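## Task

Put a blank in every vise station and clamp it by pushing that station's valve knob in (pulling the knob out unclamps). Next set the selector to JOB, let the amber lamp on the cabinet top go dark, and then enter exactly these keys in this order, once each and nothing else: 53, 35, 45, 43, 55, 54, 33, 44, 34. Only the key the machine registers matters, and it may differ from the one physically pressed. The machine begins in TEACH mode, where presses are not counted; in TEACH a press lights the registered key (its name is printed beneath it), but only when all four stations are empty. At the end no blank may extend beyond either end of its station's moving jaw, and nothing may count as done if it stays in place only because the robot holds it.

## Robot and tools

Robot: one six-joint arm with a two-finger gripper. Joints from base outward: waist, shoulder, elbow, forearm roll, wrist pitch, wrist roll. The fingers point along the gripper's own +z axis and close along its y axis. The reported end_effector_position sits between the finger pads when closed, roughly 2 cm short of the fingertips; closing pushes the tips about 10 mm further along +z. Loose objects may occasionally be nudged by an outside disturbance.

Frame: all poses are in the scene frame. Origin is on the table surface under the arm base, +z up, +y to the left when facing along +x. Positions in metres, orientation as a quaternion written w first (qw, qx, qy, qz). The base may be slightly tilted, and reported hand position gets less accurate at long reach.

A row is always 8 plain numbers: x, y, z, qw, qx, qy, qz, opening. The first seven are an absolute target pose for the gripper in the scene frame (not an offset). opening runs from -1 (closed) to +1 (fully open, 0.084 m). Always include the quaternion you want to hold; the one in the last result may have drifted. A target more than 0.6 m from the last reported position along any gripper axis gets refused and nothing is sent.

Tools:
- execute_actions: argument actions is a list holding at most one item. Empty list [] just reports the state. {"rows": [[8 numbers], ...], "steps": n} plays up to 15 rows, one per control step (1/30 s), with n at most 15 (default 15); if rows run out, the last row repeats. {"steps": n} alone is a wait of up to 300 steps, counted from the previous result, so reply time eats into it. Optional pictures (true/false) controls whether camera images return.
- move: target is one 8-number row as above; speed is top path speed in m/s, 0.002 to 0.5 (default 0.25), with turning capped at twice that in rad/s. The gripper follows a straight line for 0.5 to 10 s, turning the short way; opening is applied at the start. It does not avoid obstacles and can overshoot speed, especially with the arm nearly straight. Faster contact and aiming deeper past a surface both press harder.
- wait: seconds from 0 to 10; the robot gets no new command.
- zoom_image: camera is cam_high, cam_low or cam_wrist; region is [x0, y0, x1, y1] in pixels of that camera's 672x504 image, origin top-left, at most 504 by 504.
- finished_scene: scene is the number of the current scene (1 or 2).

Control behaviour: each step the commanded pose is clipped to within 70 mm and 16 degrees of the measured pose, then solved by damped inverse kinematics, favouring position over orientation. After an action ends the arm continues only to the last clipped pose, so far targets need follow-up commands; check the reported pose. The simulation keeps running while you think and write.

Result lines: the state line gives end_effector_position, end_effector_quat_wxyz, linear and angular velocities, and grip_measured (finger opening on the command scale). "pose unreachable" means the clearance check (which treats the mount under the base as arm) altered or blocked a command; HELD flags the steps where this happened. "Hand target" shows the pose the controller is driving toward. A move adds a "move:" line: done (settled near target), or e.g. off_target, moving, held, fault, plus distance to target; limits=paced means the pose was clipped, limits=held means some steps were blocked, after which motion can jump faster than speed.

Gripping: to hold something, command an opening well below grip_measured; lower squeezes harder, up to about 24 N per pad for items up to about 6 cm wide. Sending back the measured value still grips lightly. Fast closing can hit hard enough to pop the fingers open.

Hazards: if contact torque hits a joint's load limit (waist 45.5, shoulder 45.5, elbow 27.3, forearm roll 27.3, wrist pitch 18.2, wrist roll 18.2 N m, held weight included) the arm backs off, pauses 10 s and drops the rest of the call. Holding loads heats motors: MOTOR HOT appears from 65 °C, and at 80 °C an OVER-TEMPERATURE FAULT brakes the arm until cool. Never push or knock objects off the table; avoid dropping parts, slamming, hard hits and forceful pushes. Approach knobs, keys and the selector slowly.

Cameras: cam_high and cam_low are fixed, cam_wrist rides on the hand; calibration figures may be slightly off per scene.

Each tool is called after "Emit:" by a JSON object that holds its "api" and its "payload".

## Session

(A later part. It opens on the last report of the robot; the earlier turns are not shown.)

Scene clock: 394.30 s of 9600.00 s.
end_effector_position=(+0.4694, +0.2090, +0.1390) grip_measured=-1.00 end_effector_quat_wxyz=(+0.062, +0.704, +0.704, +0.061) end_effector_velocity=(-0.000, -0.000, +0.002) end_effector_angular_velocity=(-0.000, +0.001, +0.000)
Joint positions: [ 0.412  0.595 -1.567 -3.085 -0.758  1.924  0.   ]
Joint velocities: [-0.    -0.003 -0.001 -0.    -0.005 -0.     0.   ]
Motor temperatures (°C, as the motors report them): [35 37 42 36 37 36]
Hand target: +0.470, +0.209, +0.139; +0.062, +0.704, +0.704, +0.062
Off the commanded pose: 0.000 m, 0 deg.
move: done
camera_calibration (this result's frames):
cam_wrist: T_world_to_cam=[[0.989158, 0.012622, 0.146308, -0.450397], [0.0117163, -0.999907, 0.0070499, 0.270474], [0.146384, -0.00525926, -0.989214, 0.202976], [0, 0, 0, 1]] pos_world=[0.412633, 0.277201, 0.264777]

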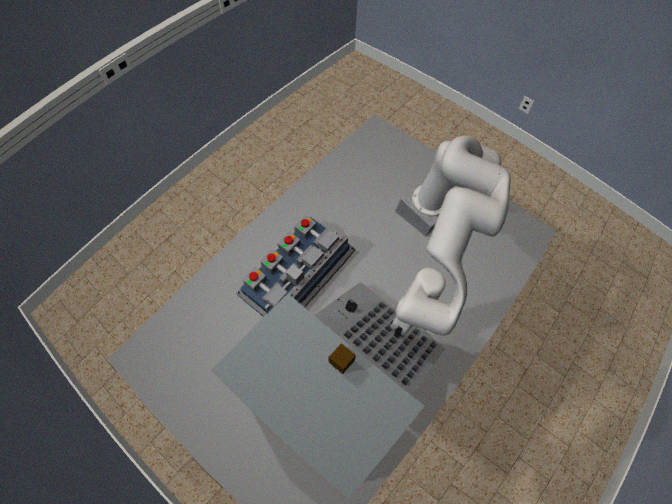

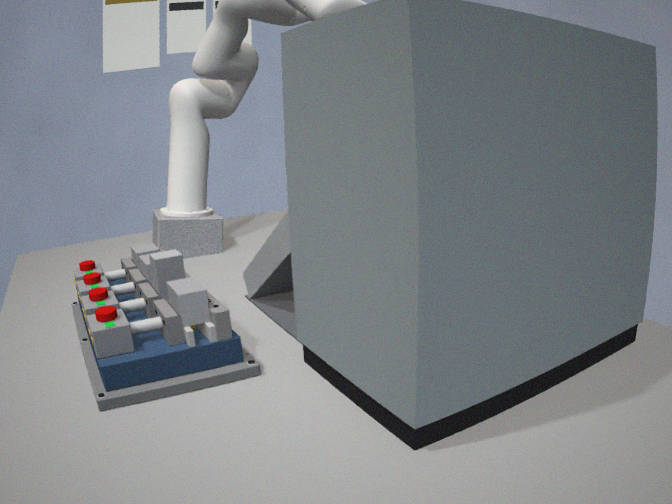

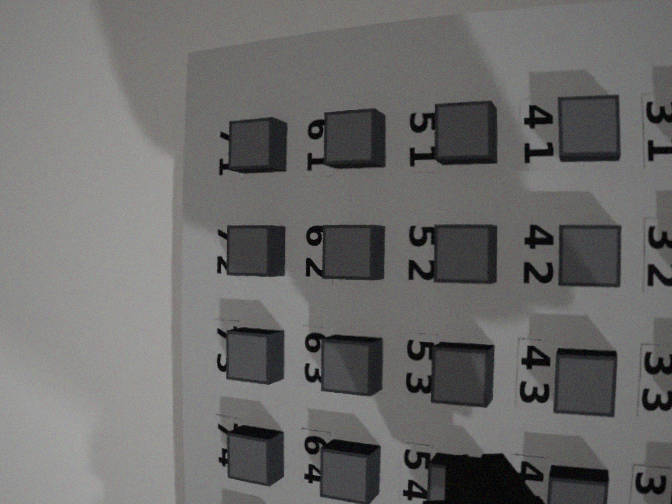

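Emit:
{"api": "move", "payload": {"target": [0.4695,0.279,0.1395,0.0616,0.7044,0.7044,0.0616,-1], "speed": 0.08}}

Emit:
{"api": "move", "payload": {"target": [0.4695,0.279,0.1195,0.0616,0.7044,0.7044,0.0616,-1], "speed": 0.03}}

Emit:
{"api": "move", "payload": {"target": [0.4695,0.279,0.1395,0.0616,0.7044,0.7044,0.0616,-1], "speed": 0.06}}

Emit:
{"api": "move", "payload": {"target": [0.441,0.209,0.1395,0.0616,0.7044,0.7044,0.0616,-1], "speed": 0.08}}

Emit:
{"api": "move", "payload": {"target": [0.441,0.209,0.0995,0.0616,0.7044,0.7044,0.0616,-1], "speed": 0.03}}

Emit:
{"api": "move", "payload": {"target": [0.441,0.209,0.1195,0.0616,0.7044,0.7044,0.0616,-1], "speed": 0.06}}

Emit:
{"api": "move", "payload": {"target": [0.441,0.244,0.1195,0.0616,0.7044,0.7044,0.0616,-1], "speed": 0.08}}

Emit:
{"api": "move", "payload": {"target": [0.441,0.244,0.0995,0.0616,0.7044,0.7044,0.0616,-1], "speed": 0.03}}

Emit:
{"api": "move", "payload": {"target": [0.441,0.244,0.1595,0.0616,0.7044,0.7044,0.0616,-1], "speed": 0.06}}

Emit:
{"api": "move", "payload": {"target": [0.498,0.279,0.1595,0.0616,0.7044,0.7044,0.0616,-1], "speed": 0.08}}

Emit:
{"api": "move", "payload": {"target": [0.498,0.279,0.1395,0.0616,0.7044,0.7044,0.0616,-1], "speed": 0.03}}

Emit:
{"api": "move", "payload": {"target": [0.498,0.279,0.1595,0.0616,0.7044,0.7044,0.0616,-1], "speed": 0.06}}

Emit:
{"api": "move", "payload": {"target": [0.4695,0.244,0.1595,0.0616,0.7044,0.7044,0.0616,-1], "speed": 0.08}}

Emit:
{"api": "move", "payload": {"target": [0.4695,0.244,0.1195,0.0616,0.7044,0.7044,0.0616,-1], "speed": 0.03}}

Emit:
{"api": "move", "payload": {"target": [0.4695,0.244,0.1595,0.0616,0.7044,0.7044,0.0616,-1], "speed": 0.06}}

Emit:
{"api": "move", "payload": {"target": [0.498,0.244,0.1595,0.0616,0.7044,0.7044,0.0616,-1], "speed": 0.08}}

Emit:
{"api": "move", "payload": {"target": [0.498,0.244,0.1395,0.0616,0.7044,0.7044,0.0616,-1], "speed": 0.03}}

Emit:
{"api": "move", "payload": {"target": [0.498,0.244,0.17,0.0616,0.7044,0.7044,0.0616,-1], "speed": 0.06}}

Emit:
{"api": "move", "payload": {"target": [0.40,0.244,0.25,0.0616,0.7044,0.7044,0.0616,-1], "speed": 0.2}}

Scene clock: 403.40 s of 9600.00 s.
end_effector_position=(+0.4698, +0.2784, +0.1395) grip_measured=-1.00 end_effector_quat_wxyz=(+0.062, +0.704, +0.704, +0.061) end_effector_velocity=(+0.000, +0.003, +0.000) end_effector_angular_velocity=(-0.001, -0.000, +0.001)
Joint positions: [ 0.549  0.697 -1.762 -3.13  -0.846  2.092  0.   ]
Joint velocities: [ 0.005  0.006 -0.012 -0.002 -0.006  0.006  0.   ]
Motor temperatures (°C, as the motors report them): [35 37 42 36 37 36]
Hand target: +0.470, +0.279, +0.139; +0.062, +0.704, +0.704, +0.061
Off the commanded pose: 0.001 m, 0 deg.
After step 90, 4.80 s passed at rest.
move: done
camera_calibration (this result's frames):
cam_wrist: T_world_to_cam=[[0.989081, 0.012589, 0.146831, -0.451729], [0.0116078, -0.999904, 0.00753744, 0.339892], [0.146912, -0.00575076, -0.989133, 0.203569], [0, 0, 0, 1]] pos_world=[0.412945, 0.346717, 0.265123]

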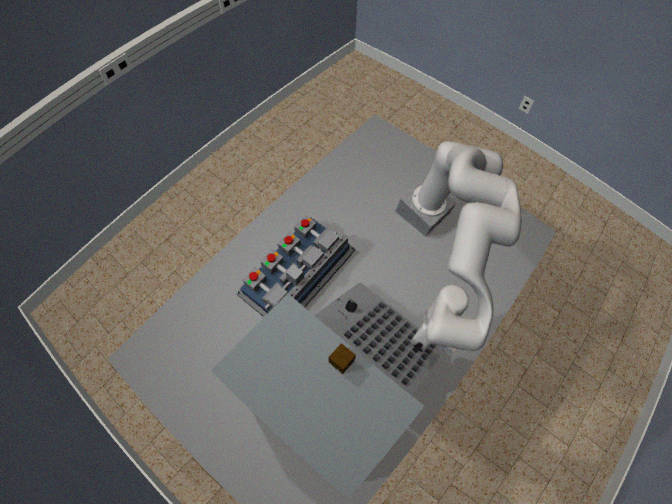

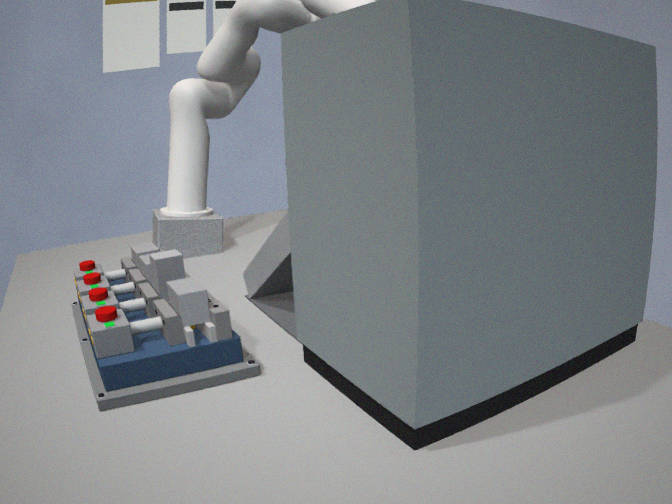

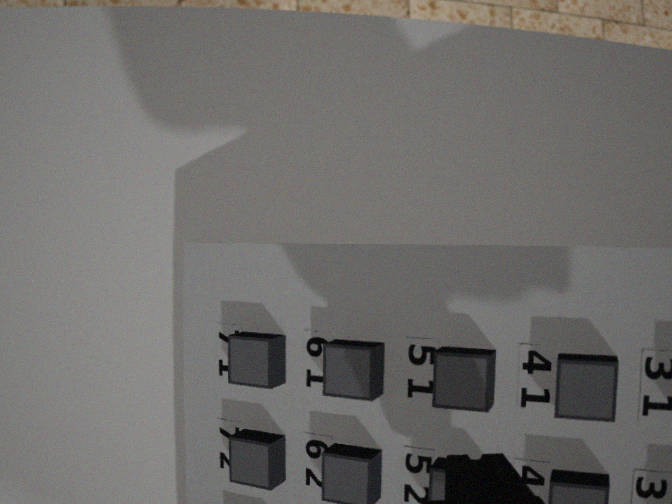

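Scene clock: 404.33 s of 9600.00 s.
end_effector_position=(+0.4698, +0.2792, +0.1219) grip_measured=-1.00 end_effector_quat_wxyz=(+0.062, +0.704, +0.704, +0.062) end_effector_velocity=(+0.000, +0.000, -0.002) end_effector_angular_velocity=(+0.000, -0.001, +0.000)
Joint positions: [ 0.553  0.723 -1.754 -3.131 -0.811  2.097  0.   ]
Joint velocities: [ 0.     0.003  0.001 -0.     0.005  0.     0.   ]
Motor temperatures (°C, as the motors report them): [35 37 42 36 37 36]
Hand target: +0.469, +0.279, +0.120; +0.062, +0.704, +0.704, +0.062
Off the commanded pose: 0.002 m, 0 deg.
move: done
camera_calibration (this result's frames):
cam_wrist: T_world_to_cam=[[0.988933, 0.0124711, 0.147838, -0.449168], [0.0116306, -0.999911, 0.00654864, 0.340869], [0.147906, -0.00475673, -0.98899, 0.185466], [0, 0, 0, 1]] pos_world=[0.412801, 0.347323, 0.247595]

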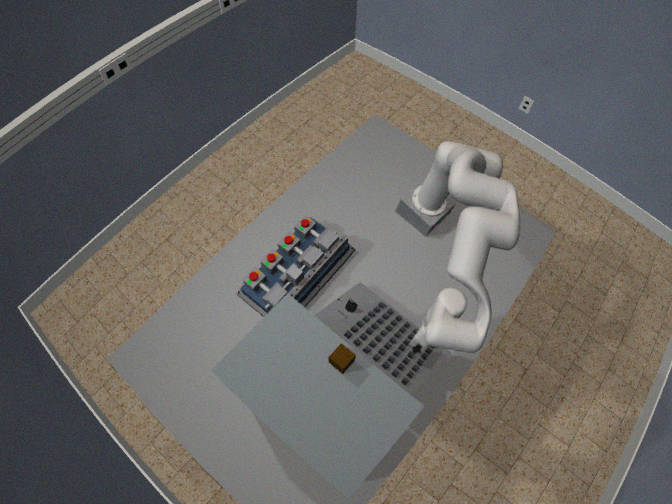

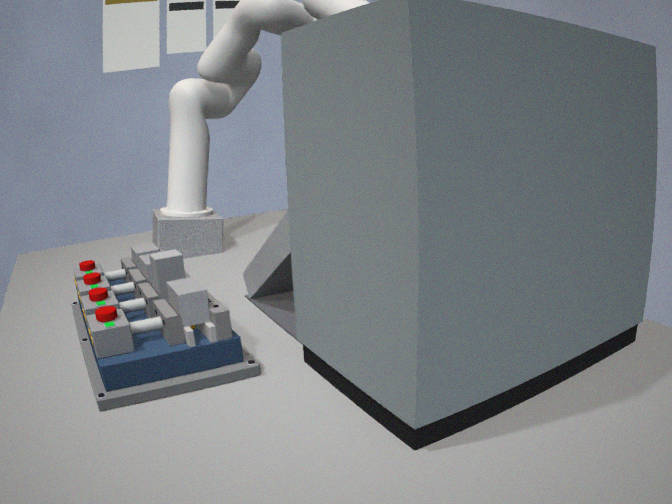

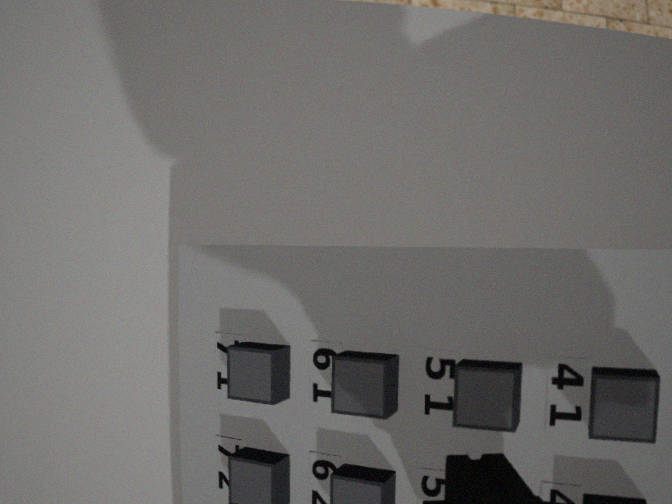

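Scene clock: 405.13 s of 9600.00 s.
end_effector_position=(+0.4694, +0.2790, +0.1390) grip_measured=-1.00 end_effector_quat_wxyz=(+0.062, +0.704, +0.704, +0.061) end_effector_velocity=(-0.000, -0.000, +0.002) end_effector_angular_velocity=(-0.000, +0.001, -0.000)
Joint positions: [ 0.55   0.697 -1.761 -3.13  -0.846  2.093  0.   ]
Joint velocities: [-0.    -0.003 -0.001  0.    -0.005 -0.     0.   ]
Motor temperatures (°C, as the motors report them): [35 37 42 36 37 36]
Hand target: +0.470, +0.279, +0.139; +0.062, +0.704, +0.704, +0.062
Off the commanded pose: 0.000 m, 0 deg.
move: done
camera_calibration (this result's frames):
cam_wrist: T_world_to_cam=[[0.989159, 0.0126339, 0.146305, -0.451284], [0.0117198, -0.999906, 0.00710805, 0.340448], [0.146381, -0.00531633, -0.989214, 0.203349], [0, 0, 0, 1]] pos_world=[0.412636, 0.347199, 0.26476]

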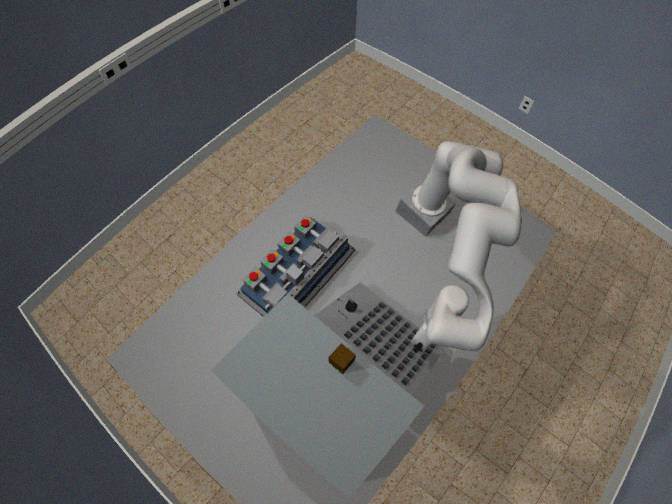

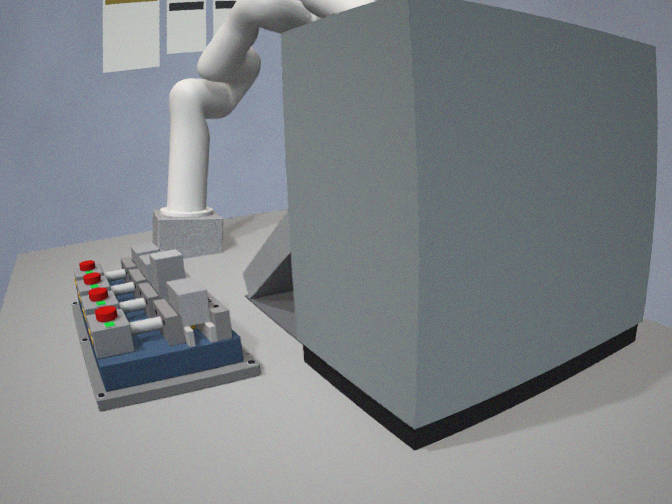

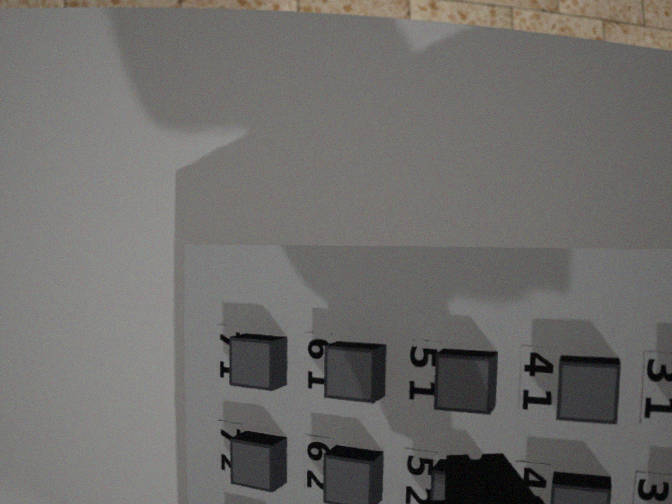

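Scene clock: 406.50 s of 9600.00 s.
end_effector_position=(+0.4408, +0.2095, +0.1396) grip_measured=-1.00 end_effector_quat_wxyz=(+0.061, +0.704, +0.704, +0.062) end_effector_velocity=(-0.001, -0.003, -0.000) end_effector_angular_velocity=(+0.001, +0.001, +0.001)
Joint positions: [ 0.438  0.505 -1.425 -3.09  -0.704  1.951  0.   ]
Joint velocities: [-0.005 -0.007  0.012  0.004  0.005 -0.009  0.   ]
Motor temperatures (°C, as the motors report them): [35 37 42 36 37 36]
Hand target: +0.441, +0.209, +0.140; +0.061, +0.704, +0.704, +0.062
Off the commanded pose: 0.001 m, 0 deg.
move: done
camera_calibration (this result's frames):
cam_wrist: T_world_to_cam=[[0.989125, 0.0124788, 0.146546, -0.422133], [0.0116394, -0.999911, 0.00658369, 0.271479], [0.146615, -0.00480638, -0.989182, 0.207488], [0, 0, 0, 1]] pos_world=[0.383961, 0.277719, 0.265318]

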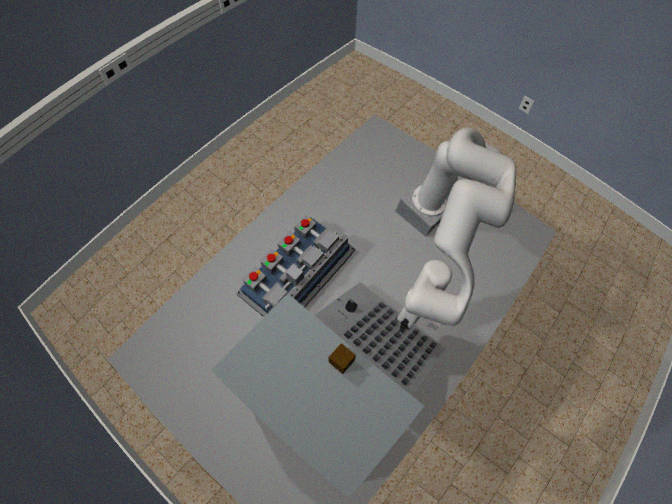

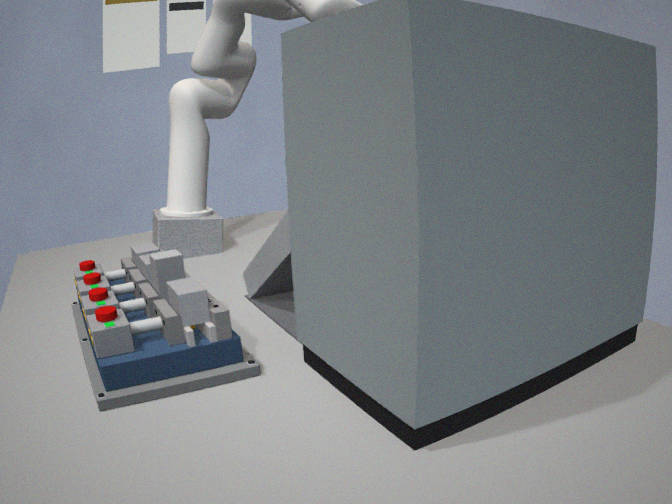

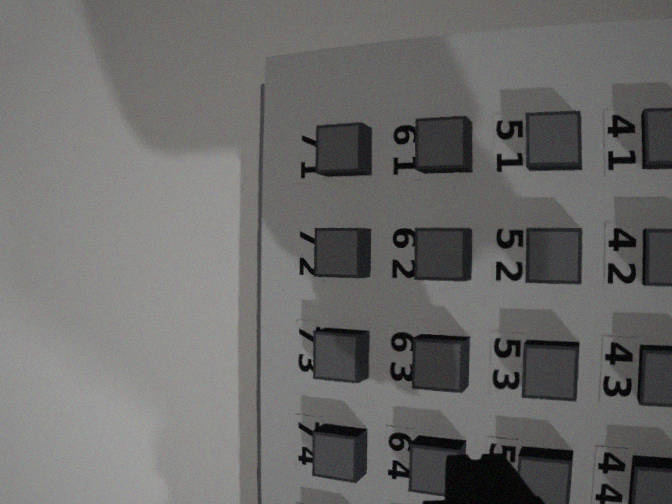

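Scene clock: 408.07 s of 9600.00 s.
end_effector_position=(+0.4415, +0.2093, +0.1033) grip_measured=-1.00 end_effector_quat_wxyz=(+0.062, +0.704, +0.704, +0.062) end_effector_velocity=(+0.000, +0.000, -0.003) end_effector_angular_velocity=(+0.001, -0.002, -0.001)
Joint positions: [ 0.445  0.57  -1.415 -3.088 -0.627  1.954  0.   ]
Joint velocities: [0.001 0.006 0.    0.    0.008 0.001 0.   ]
Motor temperatures (°C, as the motors report them): [35 37 42 36 37 36]
Hand target: +0.441, +0.209, +0.100; +0.062, +0.704, +0.704, +0.062
Off the commanded pose: 0.004 m, 0 deg.
move: off_target
camera_calibration (this result's frames):
cam_wrist: T_world_to_cam=[[0.988883, 0.012549, 0.148165, -0.417561], [0.0117194, -0.99991, 0.00647085, 0.271421], [0.148233, -0.0046625, -0.988941, 0.170782], [0, 0, 0, 1]] pos_world=[0.384423, 0.277433, 0.229005]

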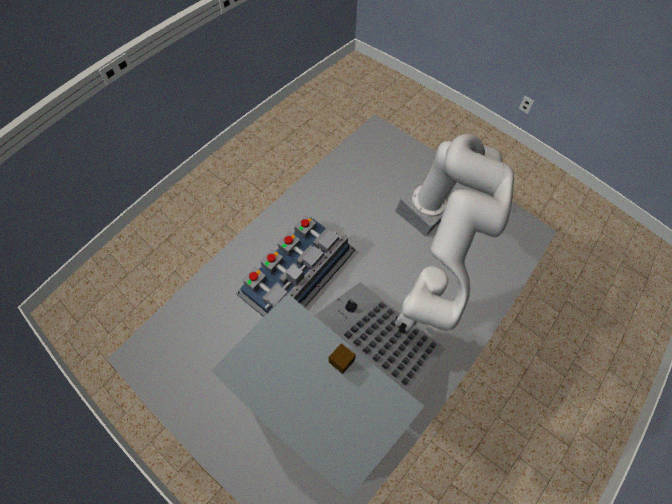

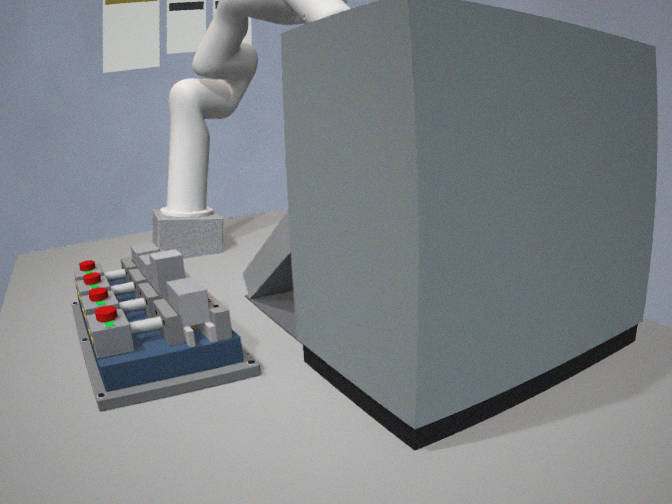

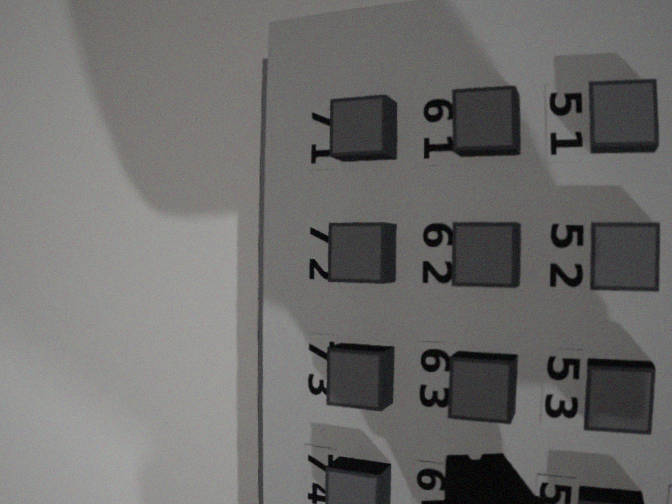

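Scene clock: 408.87 s of 9600.00 s.
end_effector_position=(+0.4409, +0.2089, +0.1190) grip_measured=-1.00 end_effector_quat_wxyz=(+0.062, +0.704, +0.704, +0.061) end_effector_velocity=(-0.000, +0.000, +0.003) end_effector_angular_velocity=(-0.000, +0.001, +0.000)
Joint positions: [ 0.441  0.541 -1.417 -3.089 -0.661  1.952  0.   ]
Joint velocities: [-0.    -0.005 -0.001 -0.    -0.007 -0.     0.   ]
Motor temperatures (°C, as the motors report them): [35 37 42 36 37 36]
Hand target: +0.441, +0.209, +0.119; +0.062, +0.704, +0.704, +0.062
Off the commanded pose: 0.001 m, 0 deg.
move: done
camera_calibration (this result's frames):
cam_wrist: T_world_to_cam=[[0.989168, 0.0126148, 0.146246, -0.419239], [0.011703, -0.999906, 0.00709365, 0.270929], [0.146322, -0.00530529, -0.989223, 0.187326], [0, 0, 0, 1]] pos_world=[0.384117, 0.277186, 0.244698]

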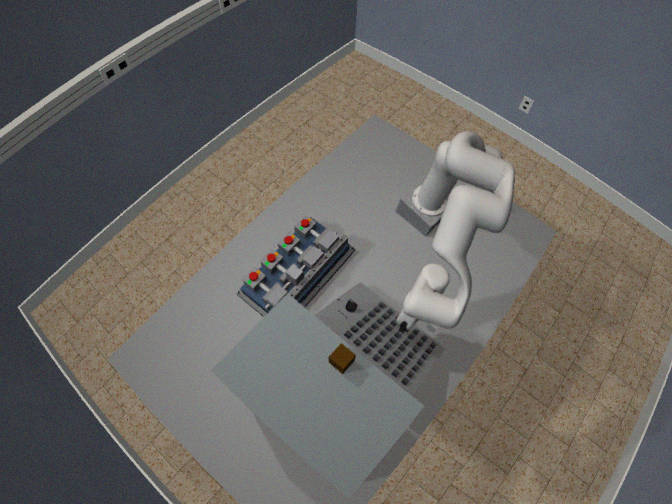

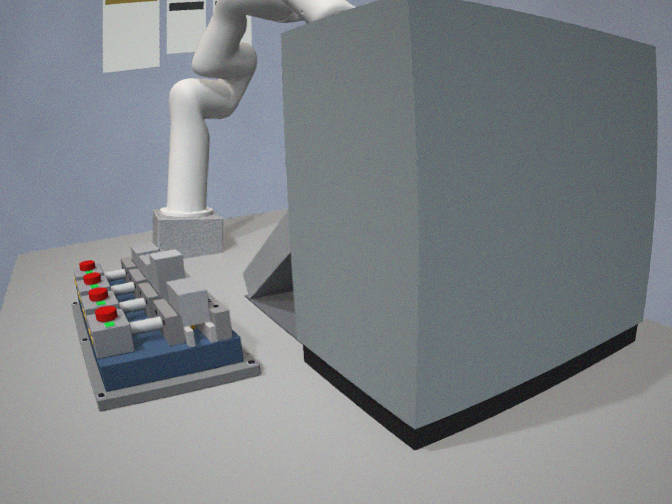

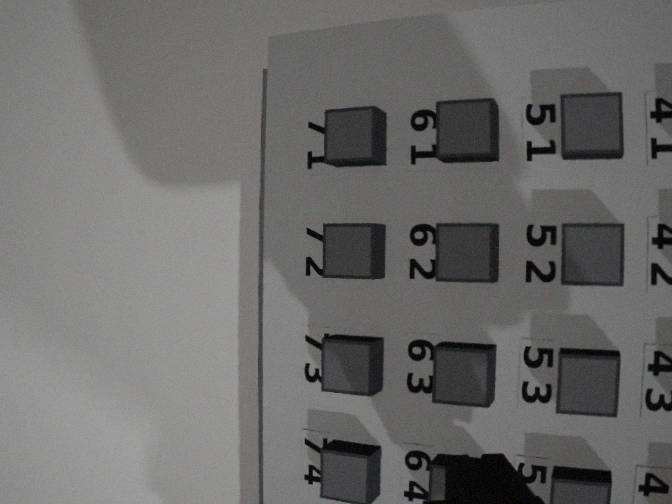

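Scene clock: 409.73 s of 9600.00 s.
end_effector_position=(+0.4411, +0.2435, +0.1195) grip_measured=-1.00 end_effector_quat_wxyz=(+0.062, +0.704, +0.704, +0.062) end_effector_velocity=(+0.000, +0.002, +0.000) end_effector_angular_velocity=(-0.000, -0.001, -0.001)
Joint positions: [ 0.515  0.583 -1.5   -3.117 -0.699  2.048  0.   ]
Joint velocities: [ 0.005  0.004 -0.008 -0.003 -0.004  0.008  0.   ]
Motor temperatures (°C, as the motors report them): [35 37 42 36 37 36]
Hand target: +0.441, +0.244, +0.119; +0.062, +0.704, +0.704, +0.062
Off the commanded pose: 0.000 m, 0 deg.
move: done
camera_calibration (this result's frames):
cam_wrist: T_world_to_cam=[[0.989104, 0.0125356, 0.146681, -0.419977], [0.0115957, -0.999906, 0.00726145, 0.305524], [0.146758, -0.00548148, -0.989157, 0.187806], [0, 0, 0, 1]] pos_world=[0.384296, 0.31179, 0.245153]

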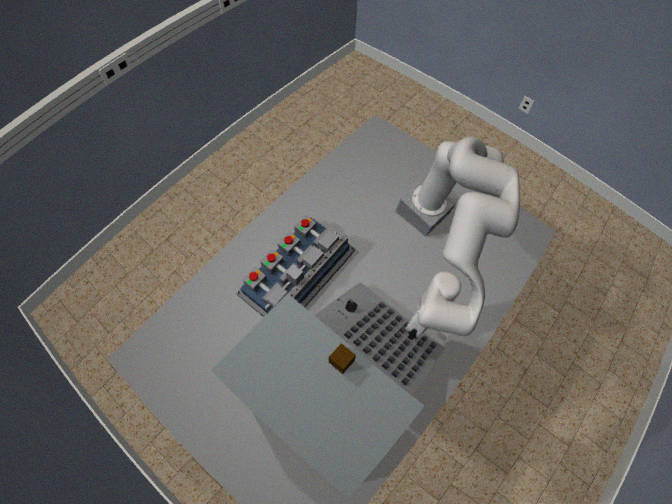

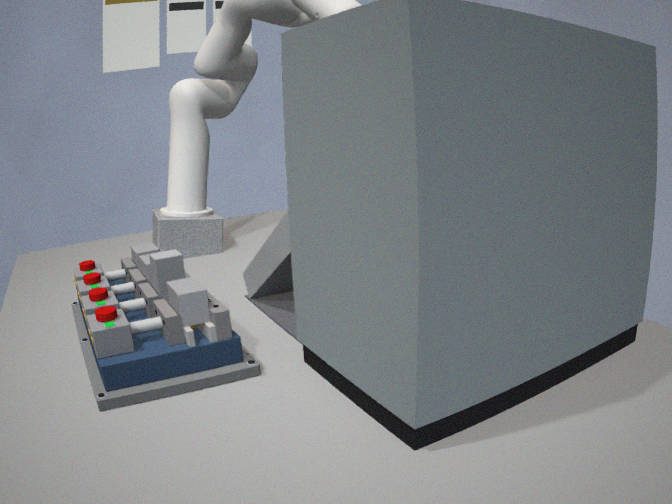

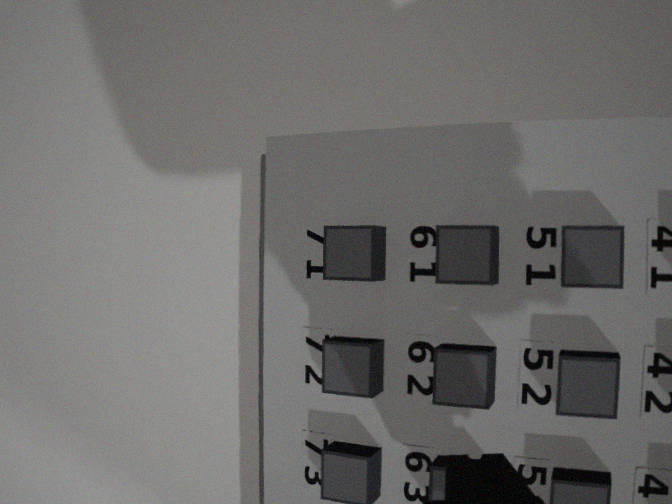

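Scene clock: 410.63 s of 9600.00 s.
end_effector_position=(+0.4415, +0.2442, +0.1032) grip_measured=-1.00 end_effector_quat_wxyz=(+0.062, +0.704, +0.704, +0.062) end_effector_velocity=(+0.001, +0.000, -0.003) end_effector_angular_velocity=(+0.001, -0.003, +0.001)
Joint positions: [ 0.52   0.612 -1.498 -3.118 -0.666  2.052  0.   ]
Joint velocities: [ 0.001  0.006  0.    -0.     0.009  0.001  0.   ]
Motor temperatures (°C, as the motors report them): [35 37 42 36 37 36]
Hand target: +0.441, +0.244, +0.100; +0.062, +0.704, +0.704, +0.062
Off the commanded pose: 0.004 m, 0 deg.
move: off_target
camera_calibration (this result's frames):
cam_wrist: T_world_to_cam=[[0.988899, 0.0124448, 0.148065, -0.417975], [0.0115999, -0.999911, 0.00656837, 0.306381], [0.148133, -0.00477792, -0.988956, 0.170884], [0, 0, 0, 1]] pos_world=[0.384468, 0.312372, 0.228871]

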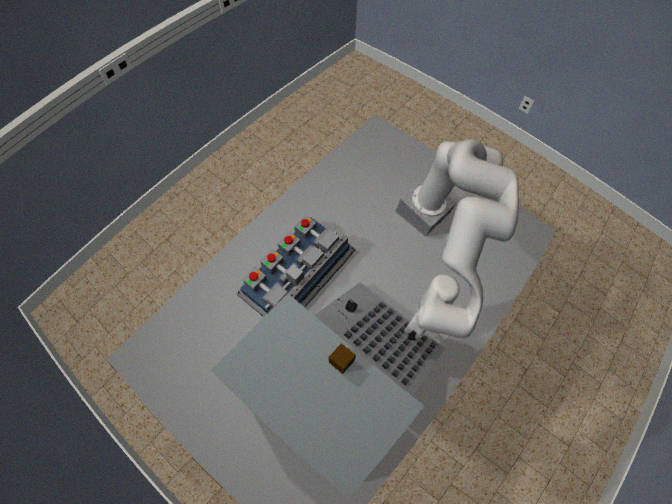

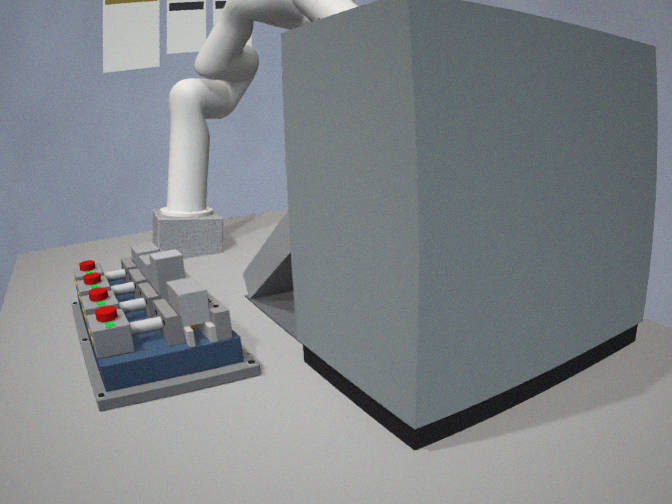

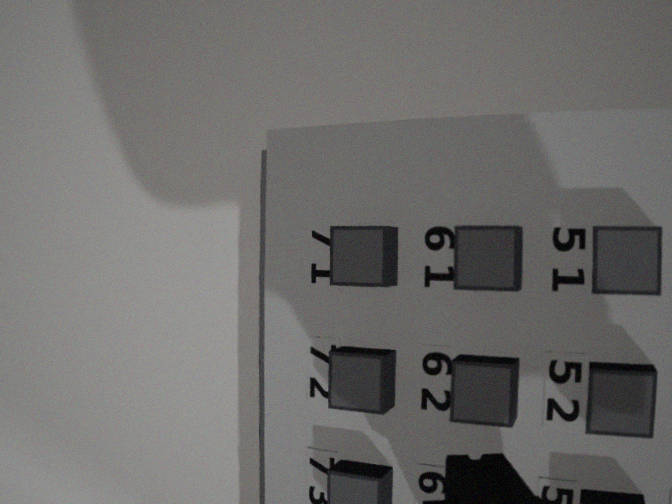

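Scene clock: 411.93 s of 9600.00 s.
end_effector_position=(+0.4410, +0.2440, +0.1590) grip_measured=-1.00 end_effector_quat_wxyz=(+0.061, +0.704, +0.704, +0.061) end_effector_velocity=(+0.001, +0.000, +0.003) end_effector_angular_velocity=(+0.001, -0.002, -0.000)
Joint positions: [ 0.508  0.52  -1.52  -3.116 -0.783  2.041  0.   ]
Joint velocities: [-0.001 -0.004 -0.003  0.    -0.005 -0.     0.   ]
Motor temperatures (°C, as the motors report them): [35 37 42 36 37 36]
Hand target: +0.441, +0.244, +0.159; +0.062, +0.704, +0.704, +0.062
Off the commanded pose: 0.001 m, 0 deg.
move: done
camera_calibration (this result's frames):
cam_wrist: T_world_to_cam=[[0.98918, 0.0127097, 0.146154, -0.425607], [0.0118094, -0.999906, 0.00702606, 0.305688], [0.146229, -0.00522405, -0.989237, 0.227087], [0, 0, 0, 1]] pos_world=[0.384185, 0.312255, 0.284699]

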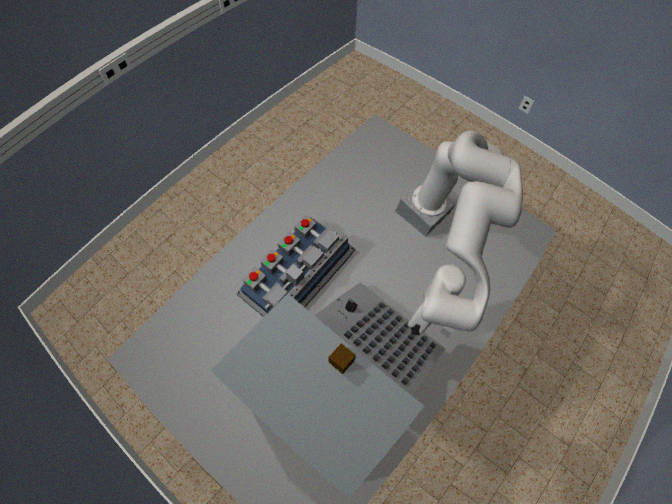

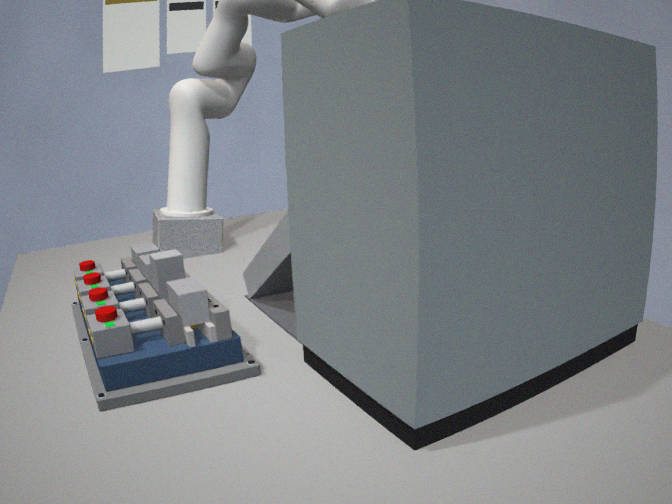

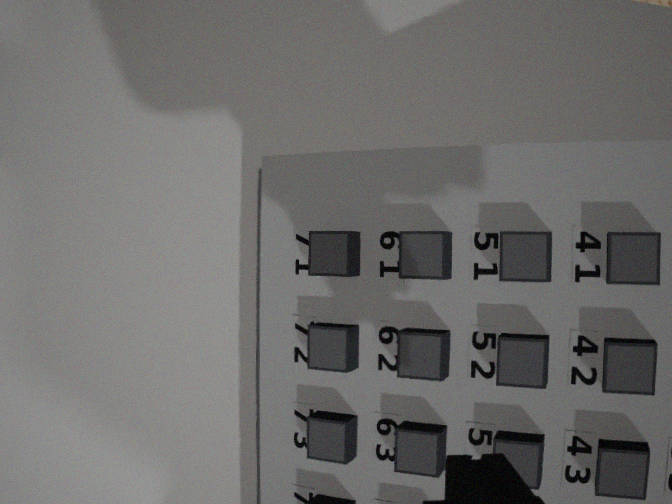

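Scene clock: 413.23 s of 9600.00 s.
end_effector_position=(+0.4980, +0.2788, +0.1595) grip_measured=-1.00 end_effector_quat_wxyz=(+0.062, +0.704, +0.704, +0.062) end_effector_velocity=(+0.002, +0.001, +0.000) end_effector_angular_velocity=(-0.002, +0.004, -0.001)
Joint positions: [ 0.517  0.779 -1.958 -3.122 -0.96   2.057  0.   ]
Joint velocities: [ 0.     0.017 -0.03  -0.    -0.017  0.001  0.   ]
Motor temperatures (°C, as the motors report them): [35 37 42 36 37 36]
Hand target: +0.498, +0.279, +0.159; +0.062, +0.704, +0.704, +0.062
Off the commanded pose: 0.000 m, 0 deg.
move: done
camera_calibration (this result's frames):
cam_wrist: T_world_to_cam=[[0.989037, 0.0128143, 0.147108, -0.482615], [0.0119712, -0.999906, 0.00661486, 0.33974], [0.147179, -0.00478127, -0.989098, 0.218816], [0, 0, 0, 1]] pos_world=[0.441052, 0.346939, 0.28518]

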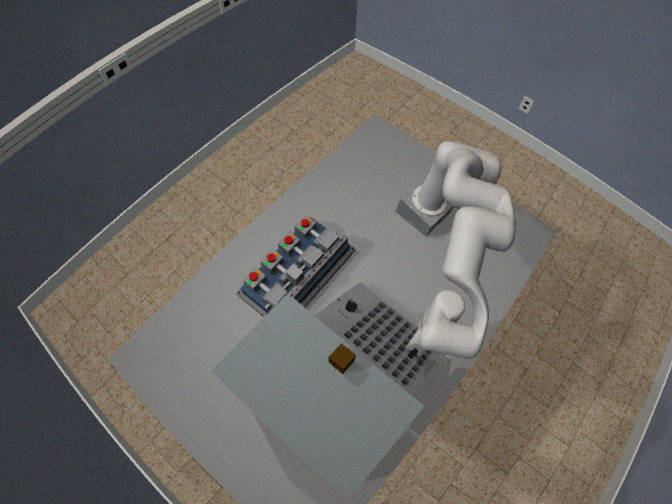

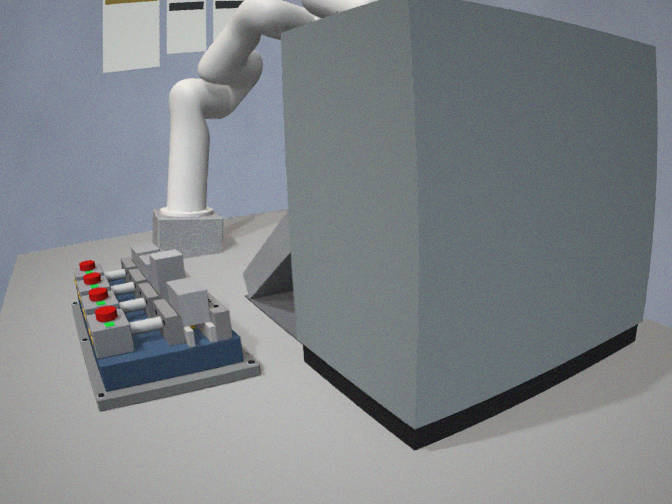

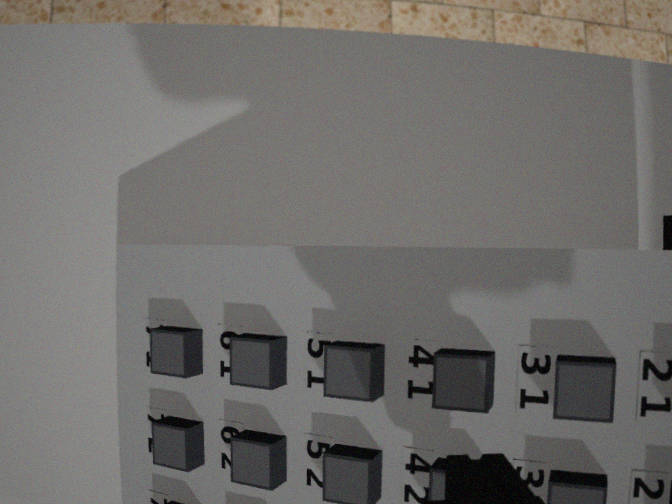

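Scene clock: 414.20 s of 9600.00 s.
end_effector_position=(+0.4981, +0.2791, +0.1408) grip_measured=-1.00 end_effector_quat_wxyz=(+0.062, +0.704, +0.704, +0.062) end_effector_velocity=(+0.000, -0.000, -0.001) end_effector_angular_velocity=(-0.000, -0.000, -0.000)
Joint positions: [ 0.522  0.803 -1.945 -3.123 -0.923  2.062  0.   ]
Joint velocities: [ 0.     0.002  0.001 -0.     0.003  0.001  0.   ]
Motor temperatures (°C, as the motors report them): [35 37 42 36 37 36]
Hand target: +0.498, +0.279, +0.140; +0.062, +0.704, +0.704, +0.062
Off the commanded pose: 0.001 m, 0 deg.
move: done
camera_calibration (this result's frames):
cam_wrist: T_world_to_cam=[[0.989002, 0.0125514, 0.147366, -0.479937], [0.0116974, -0.999909, 0.00666075, 0.340316], [0.147436, -0.0048637, -0.98906, 0.200187], [0, 0, 0, 1]] pos_world=[0.441163, 0.347282, 0.266457]

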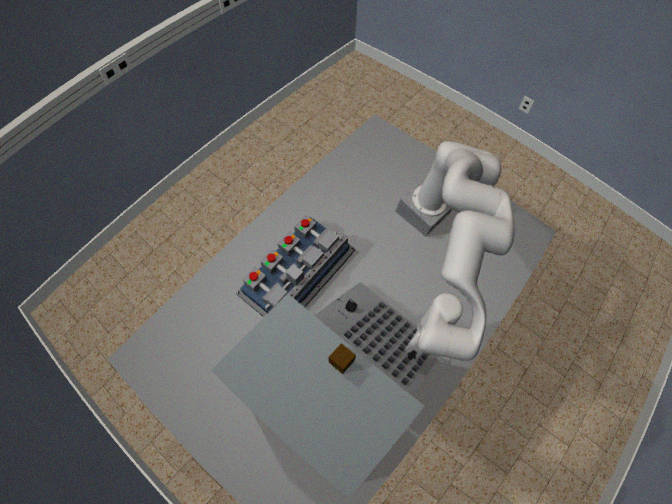

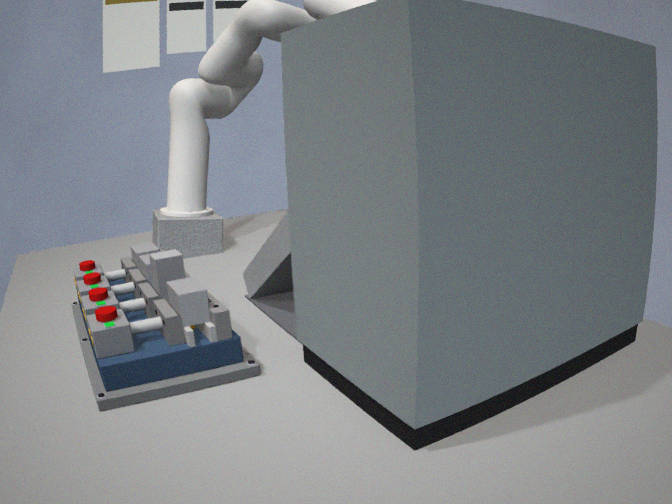

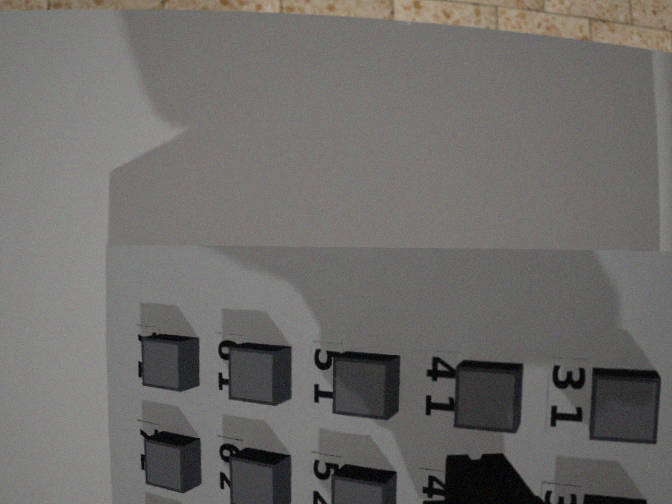

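Scene clock: 415.00 s of 9600.00 s.
end_effector_position=(+0.4980, +0.2790, +0.1591) grip_measured=-1.00 end_effector_quat_wxyz=(+0.062, +0.704, +0.704, +0.061) end_effector_velocity=(-0.000, -0.000, +0.002) end_effector_angular_velocity=(-0.000, +0.001, -0.000)
Joint positions: [ 0.518  0.781 -1.96  -3.122 -0.961  2.058  0.   ]
Joint velocities: [-0.    -0.002 -0.002  0.    -0.005 -0.     0.   ]
Motor temperatures (°C, as the motors report them): [35 37 42 36 37 36]
Hand target: +0.498, +0.279, +0.159; +0.062, +0.704, +0.704, +0.062
Off the commanded pose: 0.000 m, 0 deg.
move: done
camera_calibration (this result's frames):
cam_wrist: T_world_to_cam=[[0.989154, 0.0126382, 0.146334, -0.482425], [0.0117281, -0.999906, 0.00707994, 0.339983], [0.14641, -0.00528693, -0.98921, 0.218963], [0, 0, 0, 1]] pos_world=[0.441148, 0.347206, 0.284788]

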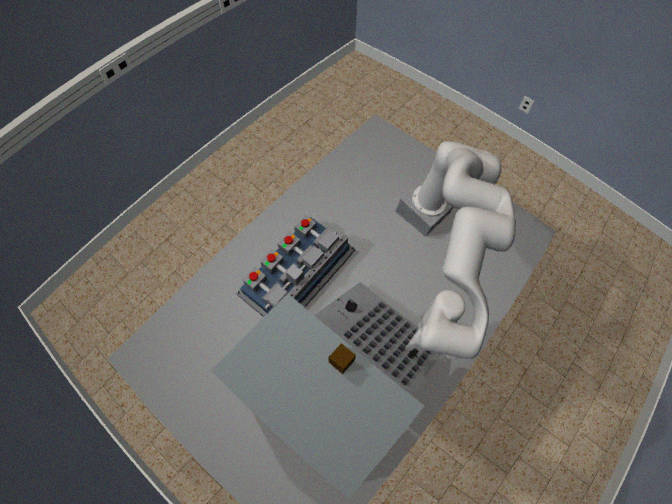

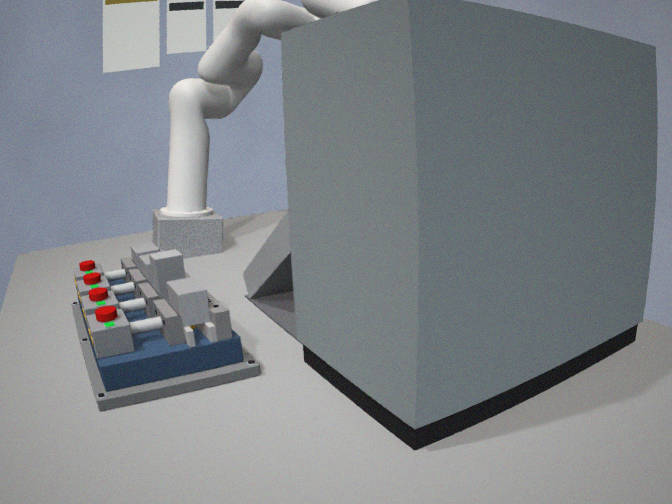

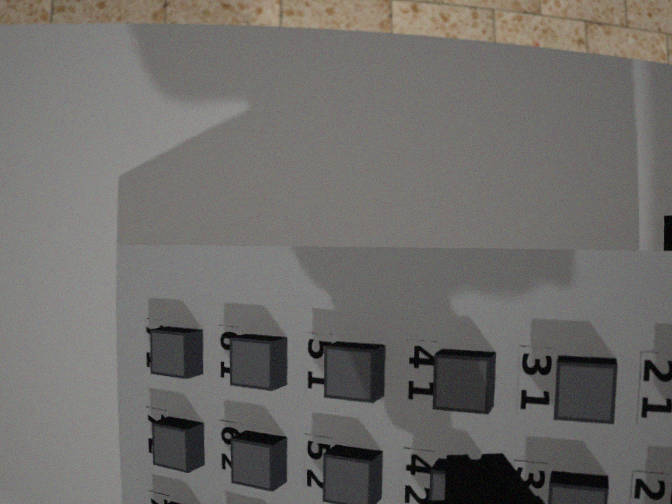

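Scene clock: 416.00 s of 9600.00 s.
end_effector_position=(+0.4694, +0.2443, +0.1595) grip_measured=-1.00 end_effector_quat_wxyz=(+0.062, +0.704, +0.704, +0.061) end_effector_velocity=(-0.002, -0.002, -0.000) end_effector_angular_velocity=(+0.001, -0.001, -0.000)
Joint positions: [ 0.48   0.611 -1.668 -3.109 -0.84   2.01   0.   ]
Joint velocities: [-0.002 -0.009  0.016  0.002  0.007 -0.003  0.   ]
Motor temperatures (°C, as the motors report them): [35 37 42 36 37 36]
Hand target: +0.469, +0.244, +0.160; +0.062, +0.704, +0.704, +0.062
Off the commanded pose: 0.000 m, 0 deg.
move: done
camera_calibration (this result's frames):
cam_wrist: T_world_to_cam=[[0.989148, 0.0124918, 0.146394, -0.453815], [0.0115942, -0.999908, 0.00698353, 0.305722], [0.146467, -0.00521043, -0.989202, 0.223329], [0, 0, 0, 1]] pos_world=[0.412635, 0.312526, 0.285218]

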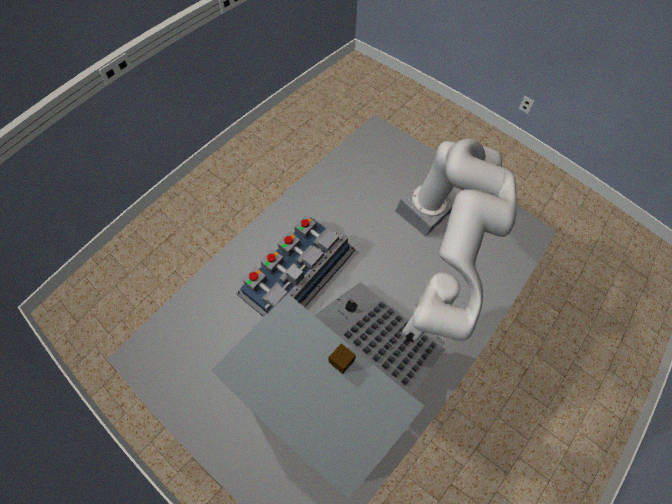

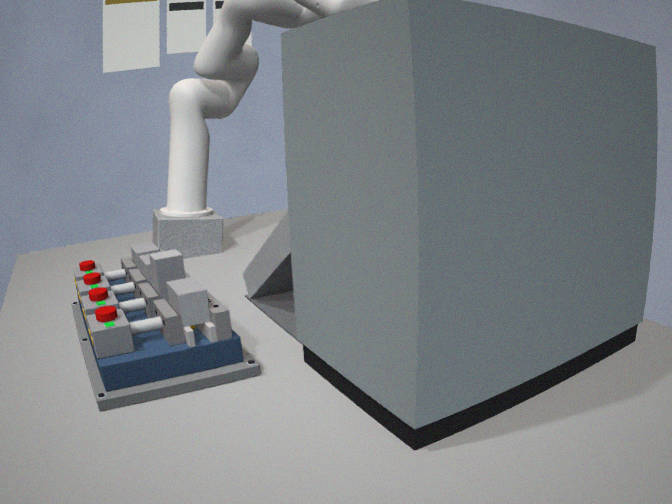

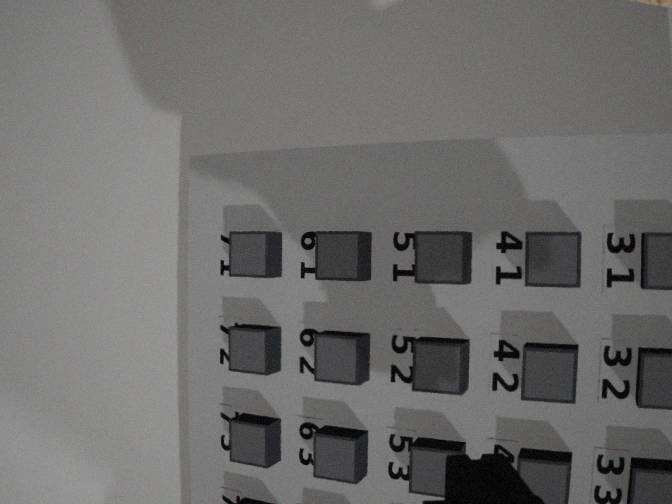

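Scene clock: 417.57 s of 9600.00 s.
end_effector_position=(+0.4698, +0.2442, +0.1221) grip_measured=-1.00 end_effector_quat_wxyz=(+0.062, +0.704, +0.704, +0.062) end_effector_velocity=(+0.001, +0.000, -0.002) end_effector_angular_velocity=(+0.001, -0.002, -0.000)
Joint positions: [ 0.487  0.666 -1.646 -3.109 -0.761  2.016  0.   ]
Joint velocities: [ 0.     0.004  0.001 -0.     0.007  0.001  0.   ]
Motor temperatures (°C, as the motors report them): [35 37 42 36 37 36]
Hand target: +0.469, +0.244, +0.120; +0.062, +0.704, +0.704, +0.062
Off the commanded pose: 0.003 m, 0 deg.
move: done
camera_calibration (this result's frames):
cam_wrist: T_world_to_cam=[[0.988927, 0.0125133, 0.147877, -0.448733], [0.0116719, -0.99991, 0.00655682, 0.305883], [0.147946, -0.00475821, -0.988984, 0.185497], [0, 0, 0, 1]] pos_world=[0.412751, 0.312353, 0.247805]

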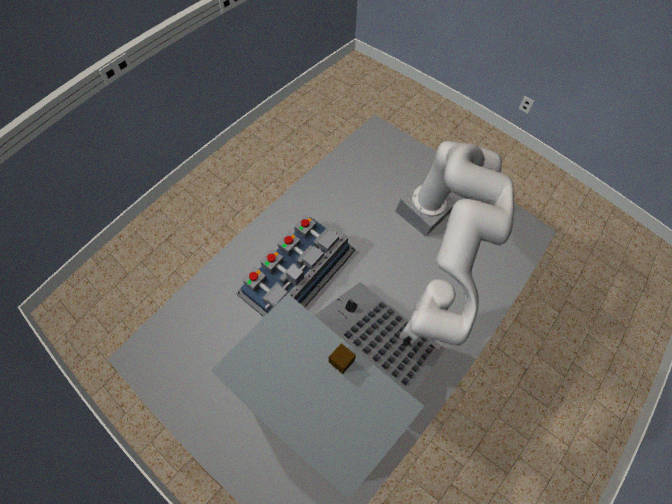

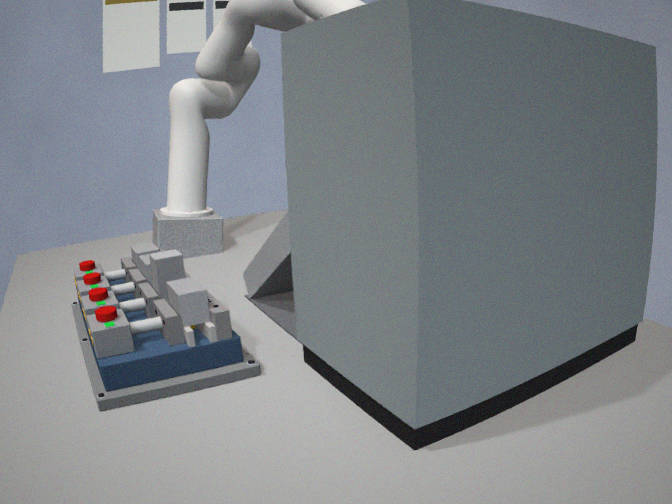

